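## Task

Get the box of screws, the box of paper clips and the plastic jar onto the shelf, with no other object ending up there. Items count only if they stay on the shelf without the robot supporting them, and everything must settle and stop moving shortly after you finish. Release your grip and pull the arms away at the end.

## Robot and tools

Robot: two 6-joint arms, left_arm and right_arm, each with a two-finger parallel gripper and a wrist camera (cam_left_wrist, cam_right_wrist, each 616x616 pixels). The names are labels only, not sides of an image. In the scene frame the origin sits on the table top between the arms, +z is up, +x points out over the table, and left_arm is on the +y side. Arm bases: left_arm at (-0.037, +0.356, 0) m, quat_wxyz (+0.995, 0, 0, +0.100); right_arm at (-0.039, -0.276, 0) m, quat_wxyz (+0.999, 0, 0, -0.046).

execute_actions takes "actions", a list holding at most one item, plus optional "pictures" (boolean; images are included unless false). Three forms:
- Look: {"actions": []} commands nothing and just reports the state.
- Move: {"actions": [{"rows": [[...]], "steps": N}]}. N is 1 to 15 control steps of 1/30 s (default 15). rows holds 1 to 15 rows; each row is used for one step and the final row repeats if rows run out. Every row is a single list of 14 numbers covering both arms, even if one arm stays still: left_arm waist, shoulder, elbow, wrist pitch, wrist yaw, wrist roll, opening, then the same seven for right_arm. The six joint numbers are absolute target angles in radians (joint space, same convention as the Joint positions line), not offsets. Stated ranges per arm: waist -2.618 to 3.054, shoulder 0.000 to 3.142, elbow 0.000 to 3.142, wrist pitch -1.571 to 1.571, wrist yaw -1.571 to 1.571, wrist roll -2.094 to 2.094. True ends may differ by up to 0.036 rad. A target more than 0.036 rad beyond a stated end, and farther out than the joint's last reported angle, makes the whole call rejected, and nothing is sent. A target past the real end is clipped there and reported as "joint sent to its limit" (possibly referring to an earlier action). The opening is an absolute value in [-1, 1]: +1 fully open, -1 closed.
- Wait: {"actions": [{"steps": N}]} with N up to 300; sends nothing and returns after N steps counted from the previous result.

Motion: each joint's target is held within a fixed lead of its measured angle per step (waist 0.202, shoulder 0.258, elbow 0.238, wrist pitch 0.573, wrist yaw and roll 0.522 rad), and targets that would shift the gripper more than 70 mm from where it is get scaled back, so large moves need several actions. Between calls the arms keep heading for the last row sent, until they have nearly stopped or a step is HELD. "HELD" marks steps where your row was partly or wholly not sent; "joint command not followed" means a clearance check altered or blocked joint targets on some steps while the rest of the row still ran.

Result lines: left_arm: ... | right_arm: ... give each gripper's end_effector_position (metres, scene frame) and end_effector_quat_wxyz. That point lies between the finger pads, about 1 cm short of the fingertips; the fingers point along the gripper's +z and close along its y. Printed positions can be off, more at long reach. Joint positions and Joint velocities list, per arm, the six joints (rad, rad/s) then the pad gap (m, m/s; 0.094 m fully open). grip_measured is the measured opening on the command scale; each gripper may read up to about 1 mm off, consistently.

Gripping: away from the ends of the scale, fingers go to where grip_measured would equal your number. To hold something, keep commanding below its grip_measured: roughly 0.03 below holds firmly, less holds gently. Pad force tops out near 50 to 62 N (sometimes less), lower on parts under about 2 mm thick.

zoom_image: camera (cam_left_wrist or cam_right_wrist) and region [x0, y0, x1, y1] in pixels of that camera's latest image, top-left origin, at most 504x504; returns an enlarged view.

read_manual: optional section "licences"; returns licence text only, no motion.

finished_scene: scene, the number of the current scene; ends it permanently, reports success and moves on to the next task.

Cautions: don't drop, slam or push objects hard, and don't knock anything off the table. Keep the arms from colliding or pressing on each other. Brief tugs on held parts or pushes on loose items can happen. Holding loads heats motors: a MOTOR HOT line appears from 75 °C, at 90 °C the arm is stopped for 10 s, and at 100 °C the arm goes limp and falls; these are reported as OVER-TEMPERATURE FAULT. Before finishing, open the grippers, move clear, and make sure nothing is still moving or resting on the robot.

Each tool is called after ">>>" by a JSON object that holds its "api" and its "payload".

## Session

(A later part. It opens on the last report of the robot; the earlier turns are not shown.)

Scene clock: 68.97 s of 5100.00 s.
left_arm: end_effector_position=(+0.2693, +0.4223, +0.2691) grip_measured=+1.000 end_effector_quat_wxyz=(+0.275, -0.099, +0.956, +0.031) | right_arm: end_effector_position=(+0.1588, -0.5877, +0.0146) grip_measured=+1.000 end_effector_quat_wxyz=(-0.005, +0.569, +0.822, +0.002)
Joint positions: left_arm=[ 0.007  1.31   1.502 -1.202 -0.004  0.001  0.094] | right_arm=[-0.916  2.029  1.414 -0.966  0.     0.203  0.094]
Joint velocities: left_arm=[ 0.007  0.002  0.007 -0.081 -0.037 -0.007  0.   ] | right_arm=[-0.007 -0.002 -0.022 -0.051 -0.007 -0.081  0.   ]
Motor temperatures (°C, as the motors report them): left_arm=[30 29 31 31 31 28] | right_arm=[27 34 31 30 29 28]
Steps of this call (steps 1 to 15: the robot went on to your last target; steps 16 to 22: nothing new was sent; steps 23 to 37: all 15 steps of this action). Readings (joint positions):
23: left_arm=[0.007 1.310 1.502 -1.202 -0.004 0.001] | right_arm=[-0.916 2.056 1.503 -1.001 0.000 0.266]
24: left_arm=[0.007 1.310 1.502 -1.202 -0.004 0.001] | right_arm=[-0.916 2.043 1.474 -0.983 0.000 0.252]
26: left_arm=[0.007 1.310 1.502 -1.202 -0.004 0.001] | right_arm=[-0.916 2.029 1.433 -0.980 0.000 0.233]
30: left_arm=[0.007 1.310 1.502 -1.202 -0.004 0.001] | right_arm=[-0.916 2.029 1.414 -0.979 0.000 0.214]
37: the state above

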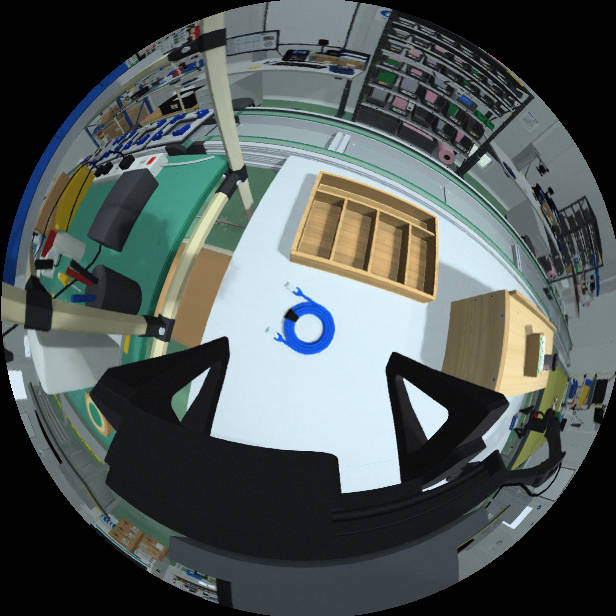

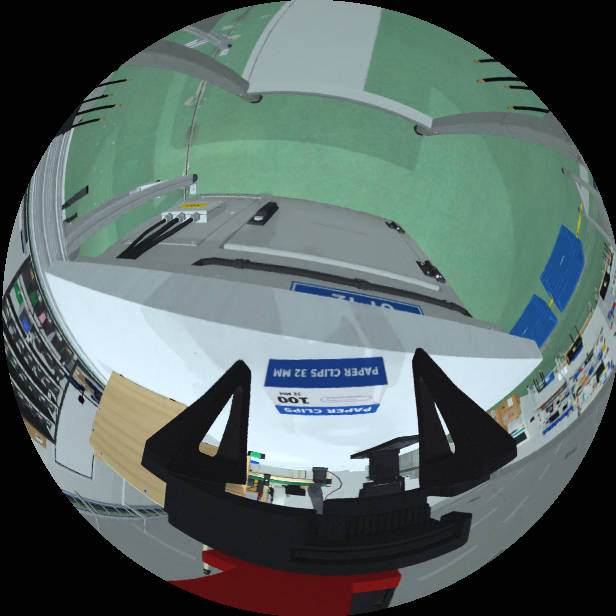

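>>> {"api": "execute_actions", "payload": {"actions": [{"rows":[[0,1.3,1.5,-1.2,0,0,1,-0.915,1.972,1.335,-0.93,0,0.2,1]]}], "pictures": false}}

>>> {"api": "execute_actions", "payload": {"actions": [{"rows":[[0,1.3,1.5,-1.2,0,0,1,-0.915,1.972,1.335,-0.93,0,0.2,0]]}]}}

Scene clock: 70.27 s of 5100.00 s.
left_arm: end_effector_position=(+0.2693, +0.4223, +0.2691) grip_measured=+1.000 end_effector_quat_wxyz=(+0.275, -0.099, +0.956, +0.031) | right_arm: end_effector_position=(+0.1531, -0.5787, +0.0147) grip_measured=+1.000 end_effector_quat_wxyz=(-0.003, +0.568, +0.823, +0.001)
Joint positions: left_arm=[ 0.007  1.31   1.502 -1.202 -0.004  0.001  0.094] | right_arm=[-0.916  1.988  1.354 -0.944  0.     0.199  0.094]
Joint velocities: left_arm=[-0.012  0.002 -0.012 -0.037  0.022 -0.022  0.   ] | right_arm=[-0.022  0.012  0.017  0.022 -0.095 -0.007  0.   ]
Motor temperatures (°C, as the motors report them): left_arm=[30 29 31 31 31 28] | right_arm=[27 34 31 30 29 28]
Steps of this call (steps 1 to 15: the robot went on to your last target; steps 16 to 24: nothing new was sent; steps 25 to 39: all 15 steps of this action). Readings (joint positions):
25: left_arm=[0.007 1.310 1.502 -1.202 -0.004 0.001] | right_arm=[-0.916 2.022 1.402 -0.951 0.000 0.199]
26: left_arm=[0.007 1.310 1.502 -1.202 -0.004 0.001] | right_arm=[-0.916 2.011 1.384 -0.943 0.000 0.199]
28: left_arm=[0.007 1.310 1.502 -1.202 -0.004 0.001] | right_arm=[-0.916 1.993 1.360 -0.945 0.000 0.199]
32: left_arm=[0.007 1.310 1.502 -1.202 -0.004 0.001] | right_arm=[-0.916 1.988 1.354 -0.944 0.000 0.199]
39: the state above

Scene clock: 70.77 s of 5100.00 s.
left_arm: end_effector_position=(+0.2693, +0.4223, +0.2691) grip_measured=+1.000 end_effector_quat_wxyz=(+0.275, -0.099, +0.956, +0.031) | right_arm: end_effector_position=(+0.1532, -0.5788, +0.0147) grip_measured=+0.435 end_effector_quat_wxyz=(-0.003, +0.568, +0.823, +0.001)
Joint positions: left_arm=[ 0.007  1.31   1.502 -1.202 -0.004  0.001  0.094] | right_arm=[-0.916  1.988  1.354 -0.943 -0.     0.199  0.067]
Joint velocities: left_arm=[-0.012 -0.002 -0.007 -0.051 -0.007 -0.022  0.   ] | right_arm=[ 0.012 -0.022 -0.002  0.007  0.007 -0.051  0.001]
Motor temperatures (°C, as the motors report them): left_arm=[30 29 31 31 31 28] | right_arm=[27 34 31 30 29 28]
Steps of this call (steps 1 to 15: all 15 steps of this action). Readings (joint positions):
1: left_arm=[0.007 1.310 1.502 -1.202 -0.004 0.001] | right_arm=[-0.916 1.988 1.354 -0.944 0.000 0.199]
2: left_arm=[0.007 1.310 1.502 -1.202 -0.004 0.001] | right_arm=[-0.916 1.988 1.354 -0.943 -0.001 0.200]
4: left_arm=[0.007 1.310 1.502 -1.202 -0.004 0.001] | right_arm=[-0.916 1.988 1.354 -0.943 -0.000 0.199]
8: left_arm=[0.007 1.310 1.502 -1.202 -0.004 0.001] | right_arm=[-0.916 1.988 1.354 -0.943 -0.000 0.199]
15: the state above

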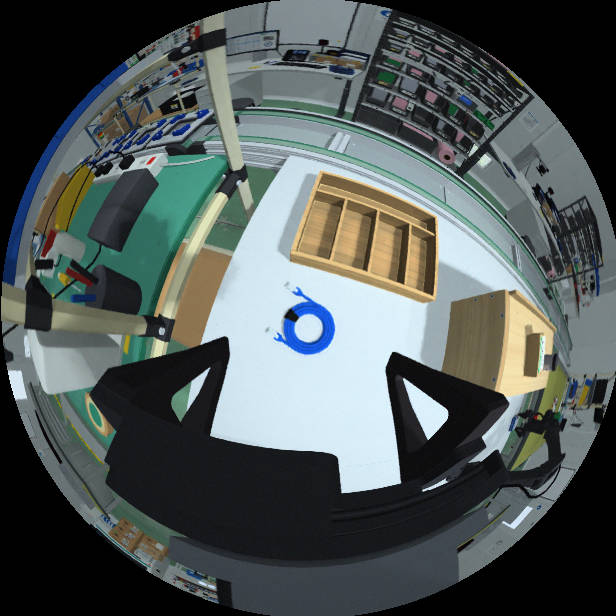

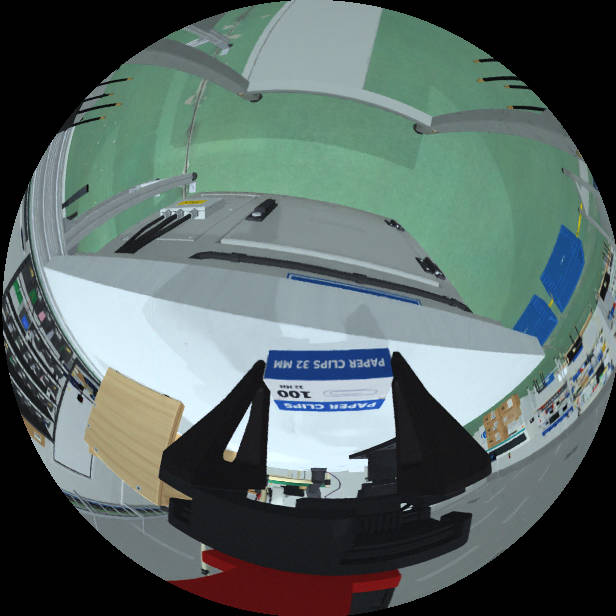

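>>> {"api": "execute_actions", "payload": {"actions": [{"rows":[[0,1.3,1.5,-1.2,0,0,1,-0.915,1.3,1.6,-1.3,0,0,0.39]]}], "pictures": false}}

>>> {"api": "execute_actions", "payload": {"actions": [{"rows":[[0,1.3,1.5,-1.2,0,0,1,0.78,1.3,1.7,-1.2,0,0,0.39]]}], "pictures": false}}

>>> {"api": "execute_actions", "payload": {"actions": [{"steps":20}], "pictures": false}}

>>> {"api": "execute_actions", "payload": {"actions": [{"rows":[[0,1.3,1.5,-1.2,0,0,1,0.78,2.05,2.35,-1.4,0,0,0.39]]}], "pictures": false}}

>>> {"api": "execute_actions", "payload": {"actions": [{"steps":15}]}}

Scene clock: 72.80 s of 5100.00 s.
left_arm: end_effector_position=(+0.2693, +0.4223, +0.2691) grip_measured=+1.000 end_effector_quat_wxyz=(+0.275, -0.099, +0.956, +0.031) | right_arm: end_effector_position=(+0.1359, -0.5512, +0.2751) grip_measured=+0.435 end_effector_quat_wxyz=(+0.245, +0.481, +0.832, -0.129)
Joint positions: left_arm=[ 0.007  1.31   1.502 -1.202 -0.004  0.001  0.094] | right_arm=[-0.916  1.364  1.568 -1.214 -0.     0.04   0.067]
Joint velocities: left_arm=[ 0.007 -0.002 -0.002  0.022 -0.081 -0.022  0.   ] | right_arm=[ 0.012 -1.448  0.344 -0.52   0.007 -0.183  0.   ]
Motor temperatures (°C, as the motors report them): left_arm=[30 29 31 31 31 28] | right_arm=[27 34 31 30 29 28]
Steps of this call (steps 1 to 15: the robot went on to your last target; steps 16 to 46: nothing new was sent; steps 47 to 61: all 15 steps of this action). Readings (joint positions):
47: left_arm=[0.007 1.310 1.502 -1.202 -0.004 0.001] | right_arm=[-0.916 1.981 1.366 -0.967 -0.000 0.185]
48: left_arm=[0.007 1.310 1.502 -1.202 -0.004 0.001] | right_arm=[-0.916 1.967 1.382 -1.004 -0.000 0.170]
50: left_arm=[0.007 1.310 1.502 -1.202 -0.004 0.001] | right_arm=[-0.916 1.913 1.422 -1.064 -0.000 0.141]
54: left_arm=[0.007 1.310 1.502 -1.202 -0.004 0.001] | right_arm=[-0.916 1.744 1.500 -1.132 -0.000 0.095]
61: the state above

Scene clock: 73.30 s of 5100.00 s.
left_arm: end_effector_position=(+0.2693, +0.4223, +0.2691) grip_measured=+1.000 end_effector_quat_wxyz=(+0.275, -0.099, +0.956, +0.031) | right_arm: end_effector_position=(+0.2916, -0.2555, +0.3438) grip_measured=+0.435 end_effector_quat_wxyz=(+0.378, -0.023, +0.926, +0.012)
Joint positions: left_arm=[ 0.007  1.31   1.502 -1.202 -0.004  0.001  0.094] | right_arm=[ 0.155  1.312  1.697 -1.181  0.004  0.011  0.067]
Joint velocities: left_arm=[-0.007 -0.007  0.002 -0.037 -0.095  0.022  0.   ] | right_arm=[ 2.137 -0.002 -0.012  0.037 -0.139  0.022 -0.002]
Motor temperatures (°C, as the motors report them): left_arm=[30 29 31 31 31 28] | right_arm=[27 34 31 30 29 28]
Steps of this call (steps 1 to 15: all 15 steps of this action). Readings (joint positions):
1: left_arm=[0.007 1.310 1.502 -1.202 -0.004 0.001] | right_arm=[-0.891 1.325 1.593 -1.230 0.016 0.038]
2: left_arm=[0.007 1.310 1.502 -1.202 -0.004 0.001] | right_arm=[-0.834 1.302 1.629 -1.234 0.024 0.035]
4: left_arm=[0.007 1.310 1.502 -1.202 -0.004 0.001] | right_arm=[-0.682 1.282 1.683 -1.205 0.019 0.026]
8: left_arm=[0.007 1.310 1.502 -1.202 -0.004 0.001] | right_arm=[-0.377 1.289 1.697 -1.181 0.010 0.016]
15: the state above

Scene clock: 73.97 s of 5100.00 s.
left_arm: end_effector_position=(+0.2693, +0.4223, +0.2691) grip_measured=+1.000 end_effector_quat_wxyz=(+0.275, -0.099, +0.956, +0.031) | right_arm: end_effector_position=(+0.2127, -0.0645, +0.3416) grip_measured=+0.435 end_effector_quat_wxyz=(+0.347, -0.314, +0.874, +0.133)
Joint positions: left_arm=[ 0.007  1.31   1.502 -1.202 -0.004  0.001  0.094] | right_arm=[ 0.783  1.312  1.697 -1.194 -0.014  0.006  0.067]
Joint velocities: left_arm=[ 0.017  0.002 -0.002  0.051 -0.007  0.037  0.   ] | right_arm=[ 0.007  0.002 -0.007 -0.022  0.007  0.051  0.001]
Motor temperatures (°C, as the motors report them): left_arm=[30 29 31 31 31 28] | right_arm=[27 34 31 30 29 28]
Steps of this call (steps 1 to 20: the robot went on to your last target). Readings (joint positions):
1: left_arm=[0.007 1.310 1.502 -1.202 -0.004 0.001] | right_arm=[0.231 1.312 1.697 -1.181 0.003 0.011]
2: left_arm=[0.007 1.310 1.502 -1.202 -0.004 0.001] | right_arm=[0.307 1.312 1.697 -1.181 0.003 0.011]
4: left_arm=[0.007 1.310 1.502 -1.202 -0.004 0.001] | right_arm=[0.460 1.312 1.697 -1.181 0.002 0.010]
8: left_arm=[0.007 1.310 1.502 -1.202 -0.004 0.001] | right_arm=[0.737 1.312 1.697 -1.181 -0.009 0.008]
20: the state above

Scene clock: 74.47 s of 5100.00 s.
left_arm: end_effector_position=(+0.2693, +0.4223, +0.2691) grip_measured=+1.000 end_effector_quat_wxyz=(+0.275, -0.099, +0.956, +0.031) | right_arm: end_effector_position=(+0.3306, +0.0326, +0.2205) grip_measured=+0.435 end_effector_quat_wxyz=(+0.180, -0.330, +0.924, +0.072)
Joint positions: left_arm=[ 0.007  1.31   1.502 -1.202 -0.004  0.001  0.094] | right_arm=[ 0.783  2.123  2.321 -1.379 -0.014  0.006  0.067]
Joint velocities: left_arm=[-0.007  0.002  0.002 -0.066 -0.022 -0.022  0.   ] | right_arm=[ 0.002 -0.007 -0.012 -0.271 -0.081 -0.007 -0.   ]
Motor temperatures (°C, as the motors report them): left_arm=[30 29 31 31 31 28] | right_arm=[27 34 31 30 29 28]
Steps of this call (steps 1 to 15: all 15 steps of this action). Readings (joint positions):
1: left_arm=[0.007 1.310 1.502 -1.202 -0.004 0.001] | right_arm=[0.783 1.352 1.752 -1.254 -0.014 0.006]
2: left_arm=[0.007 1.310 1.502 -1.202 -0.004 0.001] | right_arm=[0.783 1.417 1.844 -1.313 -0.014 0.006]
4: left_arm=[0.007 1.310 1.502 -1.202 -0.004 0.001] | right_arm=[0.783 1.575 2.030 -1.346 -0.014 0.006]
8: left_arm=[0.007 1.310 1.502 -1.202 -0.004 0.001] | right_arm=[0.783 1.888 2.301 -1.326 -0.014 0.006]
15: the state above

Scene clock: 74.97 s of 5100.00 s.
left_arm: end_effector_position=(+0.2693, +0.4223, +0.2691) grip_measured=+1.000 end_effector_quat_wxyz=(+0.275, -0.099, +0.956, +0.031) | right_arm: end_effector_position=(+0.3214, +0.0251, +0.2517) grip_measured=+0.435 end_effector_quat_wxyz=(+0.206, -0.328, +0.918, +0.082)
Joint positions: left_arm=[ 0.007  1.31   1.502 -1.202 -0.004  0.001  0.094] | right_arm=[ 0.783  2.051  2.321 -1.394 -0.014  0.006  0.067]
Joint velocities: left_arm=[-0.012 -0.007 -0.012  0.037  0.11  -0.066  0.   ] | right_arm=[ 0.002 -0.002  0.007 -0.037 -0.051  0.051 -0.   ]
Motor temperatures (°C, as the motors report them): left_arm=[30 29 31 31 31 28] | right_arm=[27 34 31 30 29 28]
Steps of this call (steps 1 to 15: the robot went on to your last target). Readings (joint positions):
1: left_arm=[0.007 1.310 1.502 -1.202 -0.004 0.001] | right_arm=[0.783 2.121 2.321 -1.386 -0.014 0.006]
2: left_arm=[0.007 1.310 1.502 -1.202 -0.004 0.001] | right_arm=[0.783 2.112 2.321 -1.389 -0.014 0.006]
4: left_arm=[0.007 1.310 1.502 -1.202 -0.004 0.001] | right_arm=[0.783 2.089 2.321 -1.392 -0.014 0.006]
8: left_arm=[0.007 1.310 1.502 -1.202 -0.004 0.001] | right_arm=[0.783 2.054 2.321 -1.392 -0.014 0.006]
15: the state above

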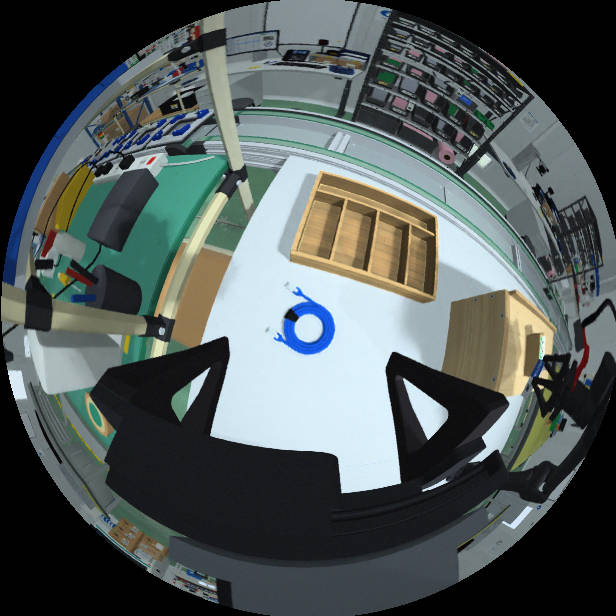

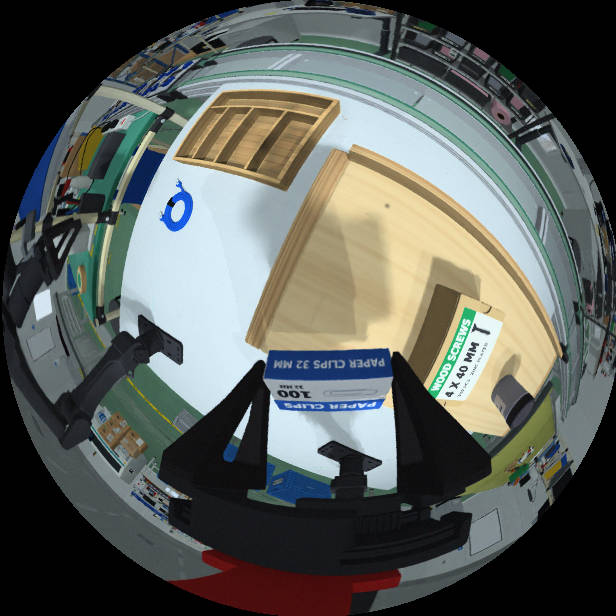

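>>> {"api": "execute_actions", "payload": {"actions": [{"rows":[[0,1.3,1.5,-1.2,0,0,1,0.74,2.15,2.45,-1.2,0,0,0.39]]}], "pictures": false}}

>>> {"api": "execute_actions", "payload": {"actions": [{"steps":12}]}}

Scene clock: 76.33 s of 5100.00 s.
left_arm: end_effector_position=(+0.2693, +0.4223, +0.2691) grip_measured=+1.000 end_effector_quat_wxyz=(+0.275, -0.099, +0.956, +0.031) | right_arm: end_effector_position=(+0.3821, +0.0461, +0.2571) grip_measured=+0.435 end_effector_quat_wxyz=(+0.285, -0.302, +0.904, +0.101)
Joint positions: left_arm=[ 0.007  1.31   1.502 -1.202 -0.004  0.001  0.094] | right_arm=[ 0.742  2.156  2.419 -1.22  -0.01   0.006  0.067]
Joint velocities: left_arm=[ 0.002  0.002  0.002 -0.037  0.007  0.037  0.   ] | right_arm=[ 0.012  0.002 -0.012  0.081 -0.051  0.037  0.   ]
Motor temperatures (°C, as the motors report them): left_arm=[30 29 31 31 31 28] | right_arm=[27 34 32 31 29 28]
Steps of this call (steps 1 to 15: the robot went on to your last target; steps 16 to 26: nothing new was sent; steps 27 to 41: all 15 steps of this action). Readings (joint positions):
27: left_arm=[0.007 1.310 1.502 -1.202 -0.004 0.001] | right_arm=[0.779 2.067 2.345 -1.393 -0.014 0.006]
28: left_arm=[0.007 1.310 1.502 -1.202 -0.004 0.001] | right_arm=[0.774 2.088 2.380 -1.366 -0.014 0.006]
30: left_arm=[0.007 1.310 1.502 -1.202 -0.004 0.001] | right_arm=[0.760 2.122 2.415 -1.292 -0.014 0.006]
34: left_arm=[0.007 1.310 1.502 -1.202 -0.004 0.001] | right_arm=[0.742 2.152 2.419 -1.237 -0.010 0.006]
41: the state above

Scene clock: 76.73 s of 5100.00 s.
left_arm: end_effector_position=(+0.2693, +0.4223, +0.2691) grip_measured=+1.000 end_effector_quat_wxyz=(+0.275, -0.099, +0.956, +0.031) | right_arm: end_effector_position=(+0.3827, +0.0465, +0.2577) grip_measured=+0.435 end_effector_quat_wxyz=(+0.286, -0.302, +0.903, +0.102)
Joint positions: left_arm=[ 0.007  1.31   1.502 -1.202 -0.004  0.001  0.094] | right_arm=[ 0.742  2.156  2.419 -1.216 -0.01   0.006  0.067]
Joint velocities: left_arm=[-0.002  0.017  0.002 -0.037  0.037  0.007  0.   ] | right_arm=[-0.032 -0.002 -0.007  0.007  0.051 -0.022  0.   ]
Motor temperatures (°C, as the motors report them): left_arm=[30 29 31 31 31 28] | right_arm=[27 34 32 31 29 28]
Steps of this call (steps 1 to 12: the robot went on to your last target). Readings (joint positions):
1: left_arm=[0.007 1.310 1.502 -1.202 -0.004 0.001] | right_arm=[0.742 2.156 2.419 -1.219 -0.010 0.006]
2: left_arm=[0.007 1.310 1.502 -1.202 -0.004 0.001] | right_arm=[0.742 2.156 2.419 -1.219 -0.010 0.006]
4: left_arm=[0.007 1.310 1.502 -1.202 -0.004 0.001] | right_arm=[0.742 2.156 2.419 -1.217 -0.010 0.006]
8: left_arm=[0.007 1.310 1.502 -1.202 -0.004 0.001] | right_arm=[0.742 2.156 2.419 -1.216 -0.010 0.006]
12: the state above

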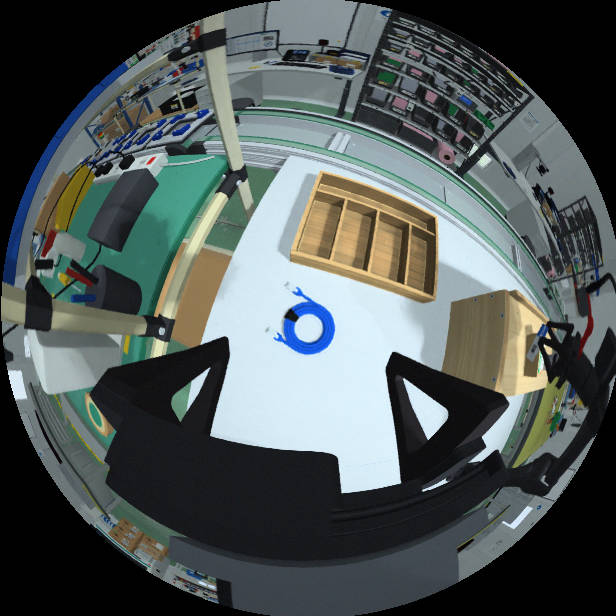

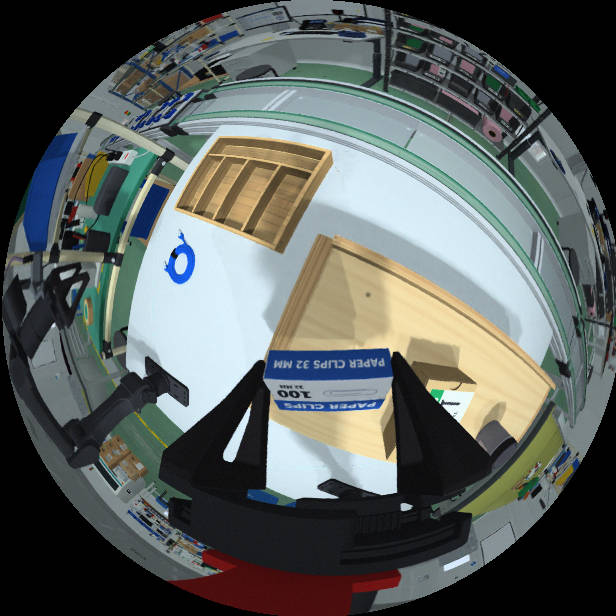

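>>> {"api": "execute_actions", "payload": {"actions": [{"rows":[[0,1.3,1.5,-1.2,0,0,1,0.70,2.2,2.45,-1.2,0,0.4,0.39]]}]}}

Scene clock: 78.10 s of 5100.00 s.
left_arm: end_effector_position=(+0.2693, +0.4223, +0.2691) grip_measured=+1.000 end_effector_quat_wxyz=(+0.275, -0.099, +0.956, +0.031) | right_arm: end_effector_position=(+0.4020, +0.0336, +0.2358) grip_measured=+0.435 end_effector_quat_wxyz=(+0.250, -0.111, +0.952, +0.140)
Joint positions: left_arm=[ 0.007  1.31   1.502 -1.202 -0.004  0.001  0.094] | right_arm=[ 0.701  2.204  2.425 -1.21  -0.01   0.379  0.067]
Joint velocities: left_arm=[ 0.007 -0.002  0.012 -0.022  0.022 -0.081  0.   ] | right_arm=[ 0.007  0.012 -0.002 -0.037  0.007  0.11   0.   ]
Motor temperatures (°C, as the motors report them): left_arm=[30 29 31 31 31 28] | right_arm=[27 34 32 31 29 28]
Steps of this call (steps 1 to 15: the robot went on to your last target; steps 16 to 26: nothing new was sent; steps 27 to 41: all 15 steps of this action). Readings (joint positions):
27: left_arm=[0.007 1.310 1.502 -1.202 -0.004 0.001] | right_arm=[0.739 2.159 2.421 -1.216 -0.010 0.069]
28: left_arm=[0.007 1.310 1.502 -1.202 -0.004 0.001] | right_arm=[0.736 2.164 2.424 -1.214 -0.010 0.134]
30: left_arm=[0.007 1.310 1.502 -1.202 -0.004 0.001] | right_arm=[0.722 2.177 2.425 -1.210 -0.010 0.227]
34: left_arm=[0.007 1.310 1.502 -1.202 -0.004 0.001] | right_arm=[0.702 2.200 2.425 -1.210 -0.010 0.326]
41: the state above

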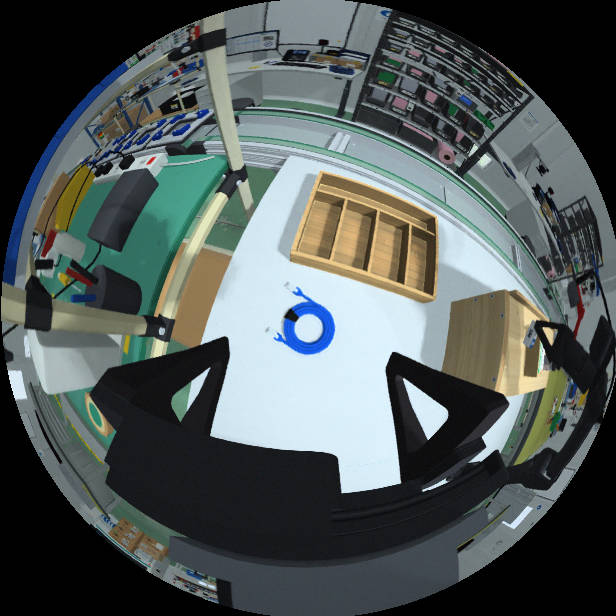

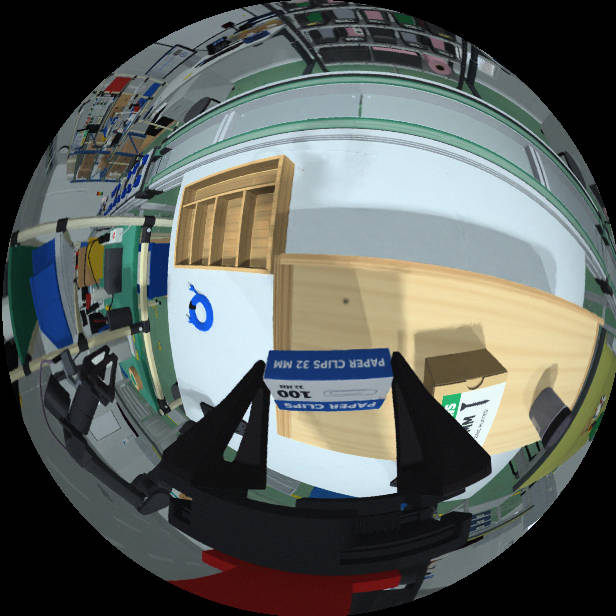

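>>> {"api": "execute_actions", "payload": {"actions": [{"rows":[[0,1.3,1.5,-1.2,0,0,1,0.665,2.25,2.42,-1.22,0,0.4,0.39]]}]}}

Scene clock: 79.00 s of 5100.00 s.
left_arm: end_effector_position=(+0.2693, +0.4223, +0.2691) grip_measured=+1.000 end_effector_quat_wxyz=(+0.275, -0.099, +0.956, +0.031) | right_arm: end_effector_position=(+0.4155, +0.0228, +0.2152) grip_measured=+0.435 end_effector_quat_wxyz=(+0.236, -0.089, +0.959, +0.130)
Joint positions: left_arm=[ 0.007  1.31   1.502 -1.202 -0.004  0.001  0.094] | right_arm=[ 0.67   2.245  2.425 -1.206 -0.01   0.396  0.067]
Joint velocities: left_arm=[ 0.007  0.002 -0.002  0.037  0.081  0.051  0.   ] | right_arm=[-0.017 -0.002  0.002 -0.051  0.022 -0.066 -0.   ]
Motor temperatures (°C, as the motors report them): left_arm=[30 29 31 31 31 28] | right_arm=[27 35 32 31 29 28]
Steps of this call (steps 1 to 12: the robot went on to your last target; steps 13 to 27: all 15 steps of this action). Readings (joint positions):
13: left_arm=[0.007 1.310 1.502 -1.202 -0.004 0.001] | right_arm=[0.699 2.207 2.425 -1.210 -0.010 0.392]
14: left_arm=[0.007 1.310 1.502 -1.202 -0.004 0.001] | right_arm=[0.695 2.211 2.425 -1.210 -0.010 0.392]
16: left_arm=[0.007 1.310 1.502 -1.202 -0.004 0.001] | right_arm=[0.684 2.225 2.425 -1.210 -0.010 0.392]
20: left_arm=[0.007 1.310 1.502 -1.202 -0.004 0.001] | right_arm=[0.670 2.246 2.425 -1.205 -0.010 0.396]
27: the state above

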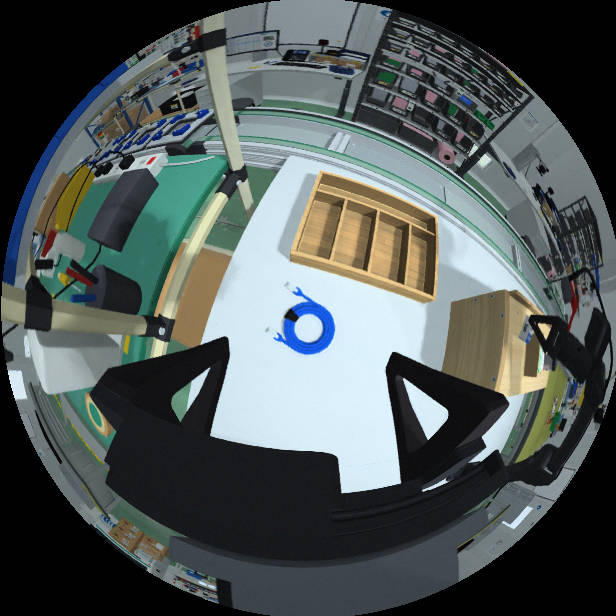

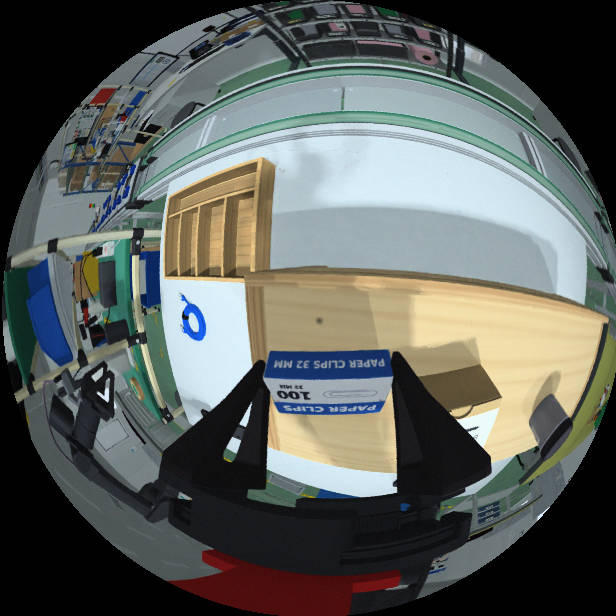

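>>> {"api": "execute_actions", "payload": {"actions": [{"rows":[[0,1.3,1.5,-1.2,0,0,1,0.665,2.275,2.42,-1.24,0,0.4,0.39]]}], "pictures": false}}

>>> {"api": "execute_actions", "payload": {"actions": [{"rows":[[0,1.3,1.5,-1.2,0,0,1,0.665,2.275,2.42,-1.24,0,0.4,0.65]],"steps":10}], "pictures": false}}

>>> {"api": "execute_actions", "payload": {"actions": [{"rows":[[0,1.3,1.5,-1.2,0,0,1,0.665,1.9,2.3,-1.2,0,0.4,0.65]]}]}}

Scene clock: 80.40 s of 5100.00 s.
left_arm: end_effector_position=(+0.2693, +0.4223, +0.2691) grip_measured=+1.000 end_effector_quat_wxyz=(+0.275, -0.099, +0.956, +0.031) | right_arm: end_effector_position=(+0.4155, +0.0228, +0.2151) grip_measured=+0.435 end_effector_quat_wxyz=(+0.235, -0.089, +0.959, +0.130)
Joint positions: left_arm=[ 0.007  1.31   1.502 -1.202 -0.004  0.001  0.094] | right_arm=[ 0.67   2.245  2.425 -1.207 -0.01   0.396  0.067]
Joint velocities: left_arm=[ 0.002 -0.012 -0.022  0.051 -0.037  0.066  0.   ] | right_arm=[-0.002  0.002 -0.002 -0.007 -0.037  0.051  0.   ]
Motor temperatures (°C, as the motors report them): left_arm=[30 29 31 31 31 28] | right_arm=[27 35 32 31 29 28]
Steps of this call (steps 1 to 15: the robot went on to your last target; steps 16 to 27: nothing new was sent; steps 28 to 42: all 15 steps of this action). Readings (joint positions):
28: left_arm=[0.007 1.310 1.502 -1.202 -0.004 0.001] | right_arm=[0.670 2.245 2.425 -1.207 -0.010 0.396]
29: left_arm=[0.007 1.310 1.502 -1.202 -0.004 0.001] | right_arm=[0.670 2.245 2.425 -1.207 -0.010 0.396]
31: left_arm=[0.007 1.310 1.502 -1.202 -0.004 0.001] | right_arm=[0.670 2.245 2.425 -1.207 -0.010 0.396]
35: left_arm=[0.007 1.310 1.502 -1.202 -0.004 0.001] | right_arm=[0.670 2.245 2.425 -1.207 -0.010 0.396]
42: the state above

Scene clock: 80.73 s of 5100.00 s.
left_arm: end_effector_position=(+0.2693, +0.4223, +0.2691) grip_measured=+1.000 end_effector_quat_wxyz=(+0.275, -0.099, +0.956, +0.031) | right_arm: end_effector_position=(+0.4160, +0.0236, +0.2080) grip_measured=+0.648 end_effector_quat_wxyz=(+0.229, -0.089, +0.961, +0.127)
Joint positions: left_arm=[ 0.007  1.31   1.502 -1.202 -0.004  0.001  0.094] | right_arm=[ 0.67   2.258  2.425 -1.208 -0.012  0.396  0.077]
Joint velocities: left_arm=[-0.007  0.002 -0.012 -0.037  0.066  0.007  0.   ] | right_arm=[-0.002 -0.017 -0.007 -0.007  0.007 -0.022 -0.001]
Motor temperatures (°C, as the motors report them): left_arm=[30 29 31 31 31 28] | right_arm=[27 35 32 31 29 28]
Steps of this call (steps 1 to 10: all 10 steps of this action). Readings (joint positions):
1: left_arm=[0.007 1.310 1.502 -1.202 -0.004 0.001] | right_arm=[0.670 2.245 2.425 -1.206 -0.011 0.396]
2: left_arm=[0.007 1.310 1.502 -1.202 -0.004 0.001] | right_arm=[0.670 2.246 2.425 -1.207 -0.011 0.396]
4: left_arm=[0.007 1.310 1.502 -1.202 -0.004 0.001] | right_arm=[0.670 2.251 2.425 -1.208 -0.012 0.396]
8: left_arm=[0.007 1.310 1.502 -1.202 -0.004 0.001] | right_arm=[0.670 2.258 2.425 -1.208 -0.012 0.396]
10: the state above

Scene clock: 81.23 s of 5100.00 s.
left_arm: end_effector_position=(+0.2693, +0.4223, +0.2691) grip_measured=+1.000 end_effector_quat_wxyz=(+0.275, -0.099, +0.956, +0.031) | right_arm: end_effector_position=(+0.3561, -0.0153, +0.3692) grip_measured=+0.648 end_effector_quat_wxyz=(+0.360, -0.085, +0.908, +0.197)
Joint positions: left_arm=[ 0.007  1.31   1.502 -1.202 -0.004  0.001  0.094] | right_arm=[ 0.67   1.855  2.313 -1.184 -0.012  0.396  0.077]
Joint velocities: left_arm=[ 0.007  0.002 -0.012 -0.022  0.007 -0.051  0.   ] | right_arm=[-0.022  0.193 -0.007 -0.022 -0.051  0.095 -0.   ]
Motor temperatures (°C, as the motors report them): left_arm=[30 29 31 31 31 28] | right_arm=[27 35 32 31 29 28]
Steps of this call (steps 1 to 15: all 15 steps of this action). Readings (joint positions):
1: left_arm=[0.007 1.310 1.502 -1.202 -0.004 0.001] | right_arm=[0.670 2.235 2.398 -1.193 -0.012 0.396]
2: left_arm=[0.007 1.310 1.502 -1.202 -0.004 0.001] | right_arm=[0.670 2.203 2.361 -1.192 -0.013 0.396]
4: left_arm=[0.007 1.310 1.502 -1.202 -0.004 0.001] | right_arm=[0.670 2.133 2.324 -1.208 -0.013 0.396]
8: left_arm=[0.007 1.310 1.502 -1.202 -0.004 0.001] | right_arm=[0.670 1.971 2.313 -1.207 -0.013 0.396]
15: the state above

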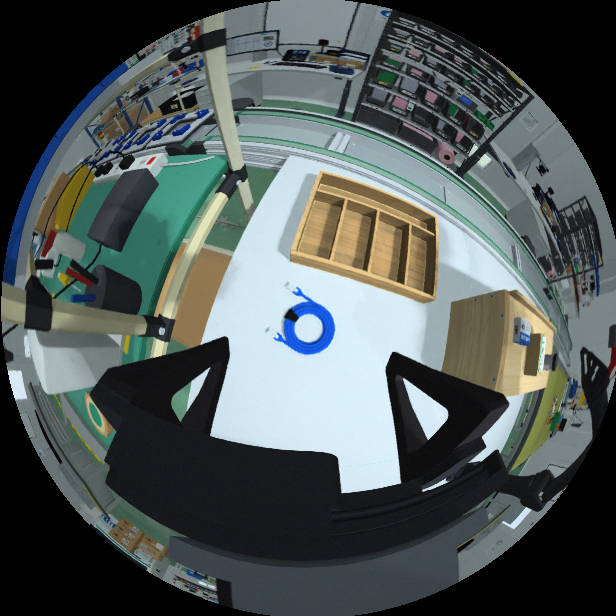

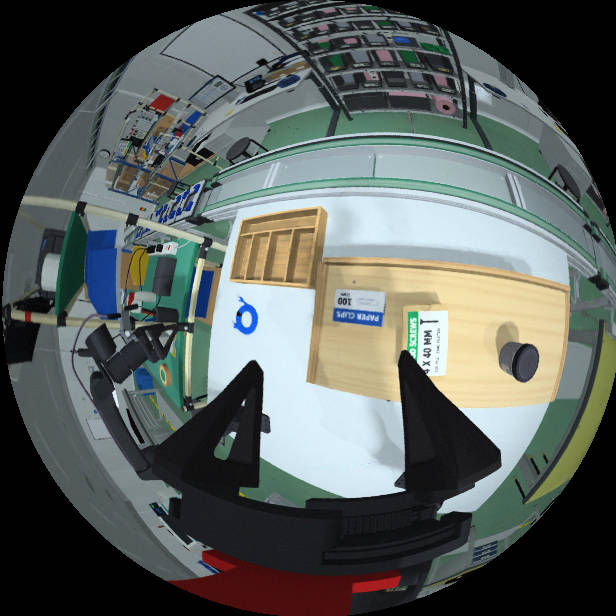

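All three are on the shelf and the arm is clear.

>>> {"api": "finished_scene", "payload": {"scene": 1}}

The scene is finished: the task was done.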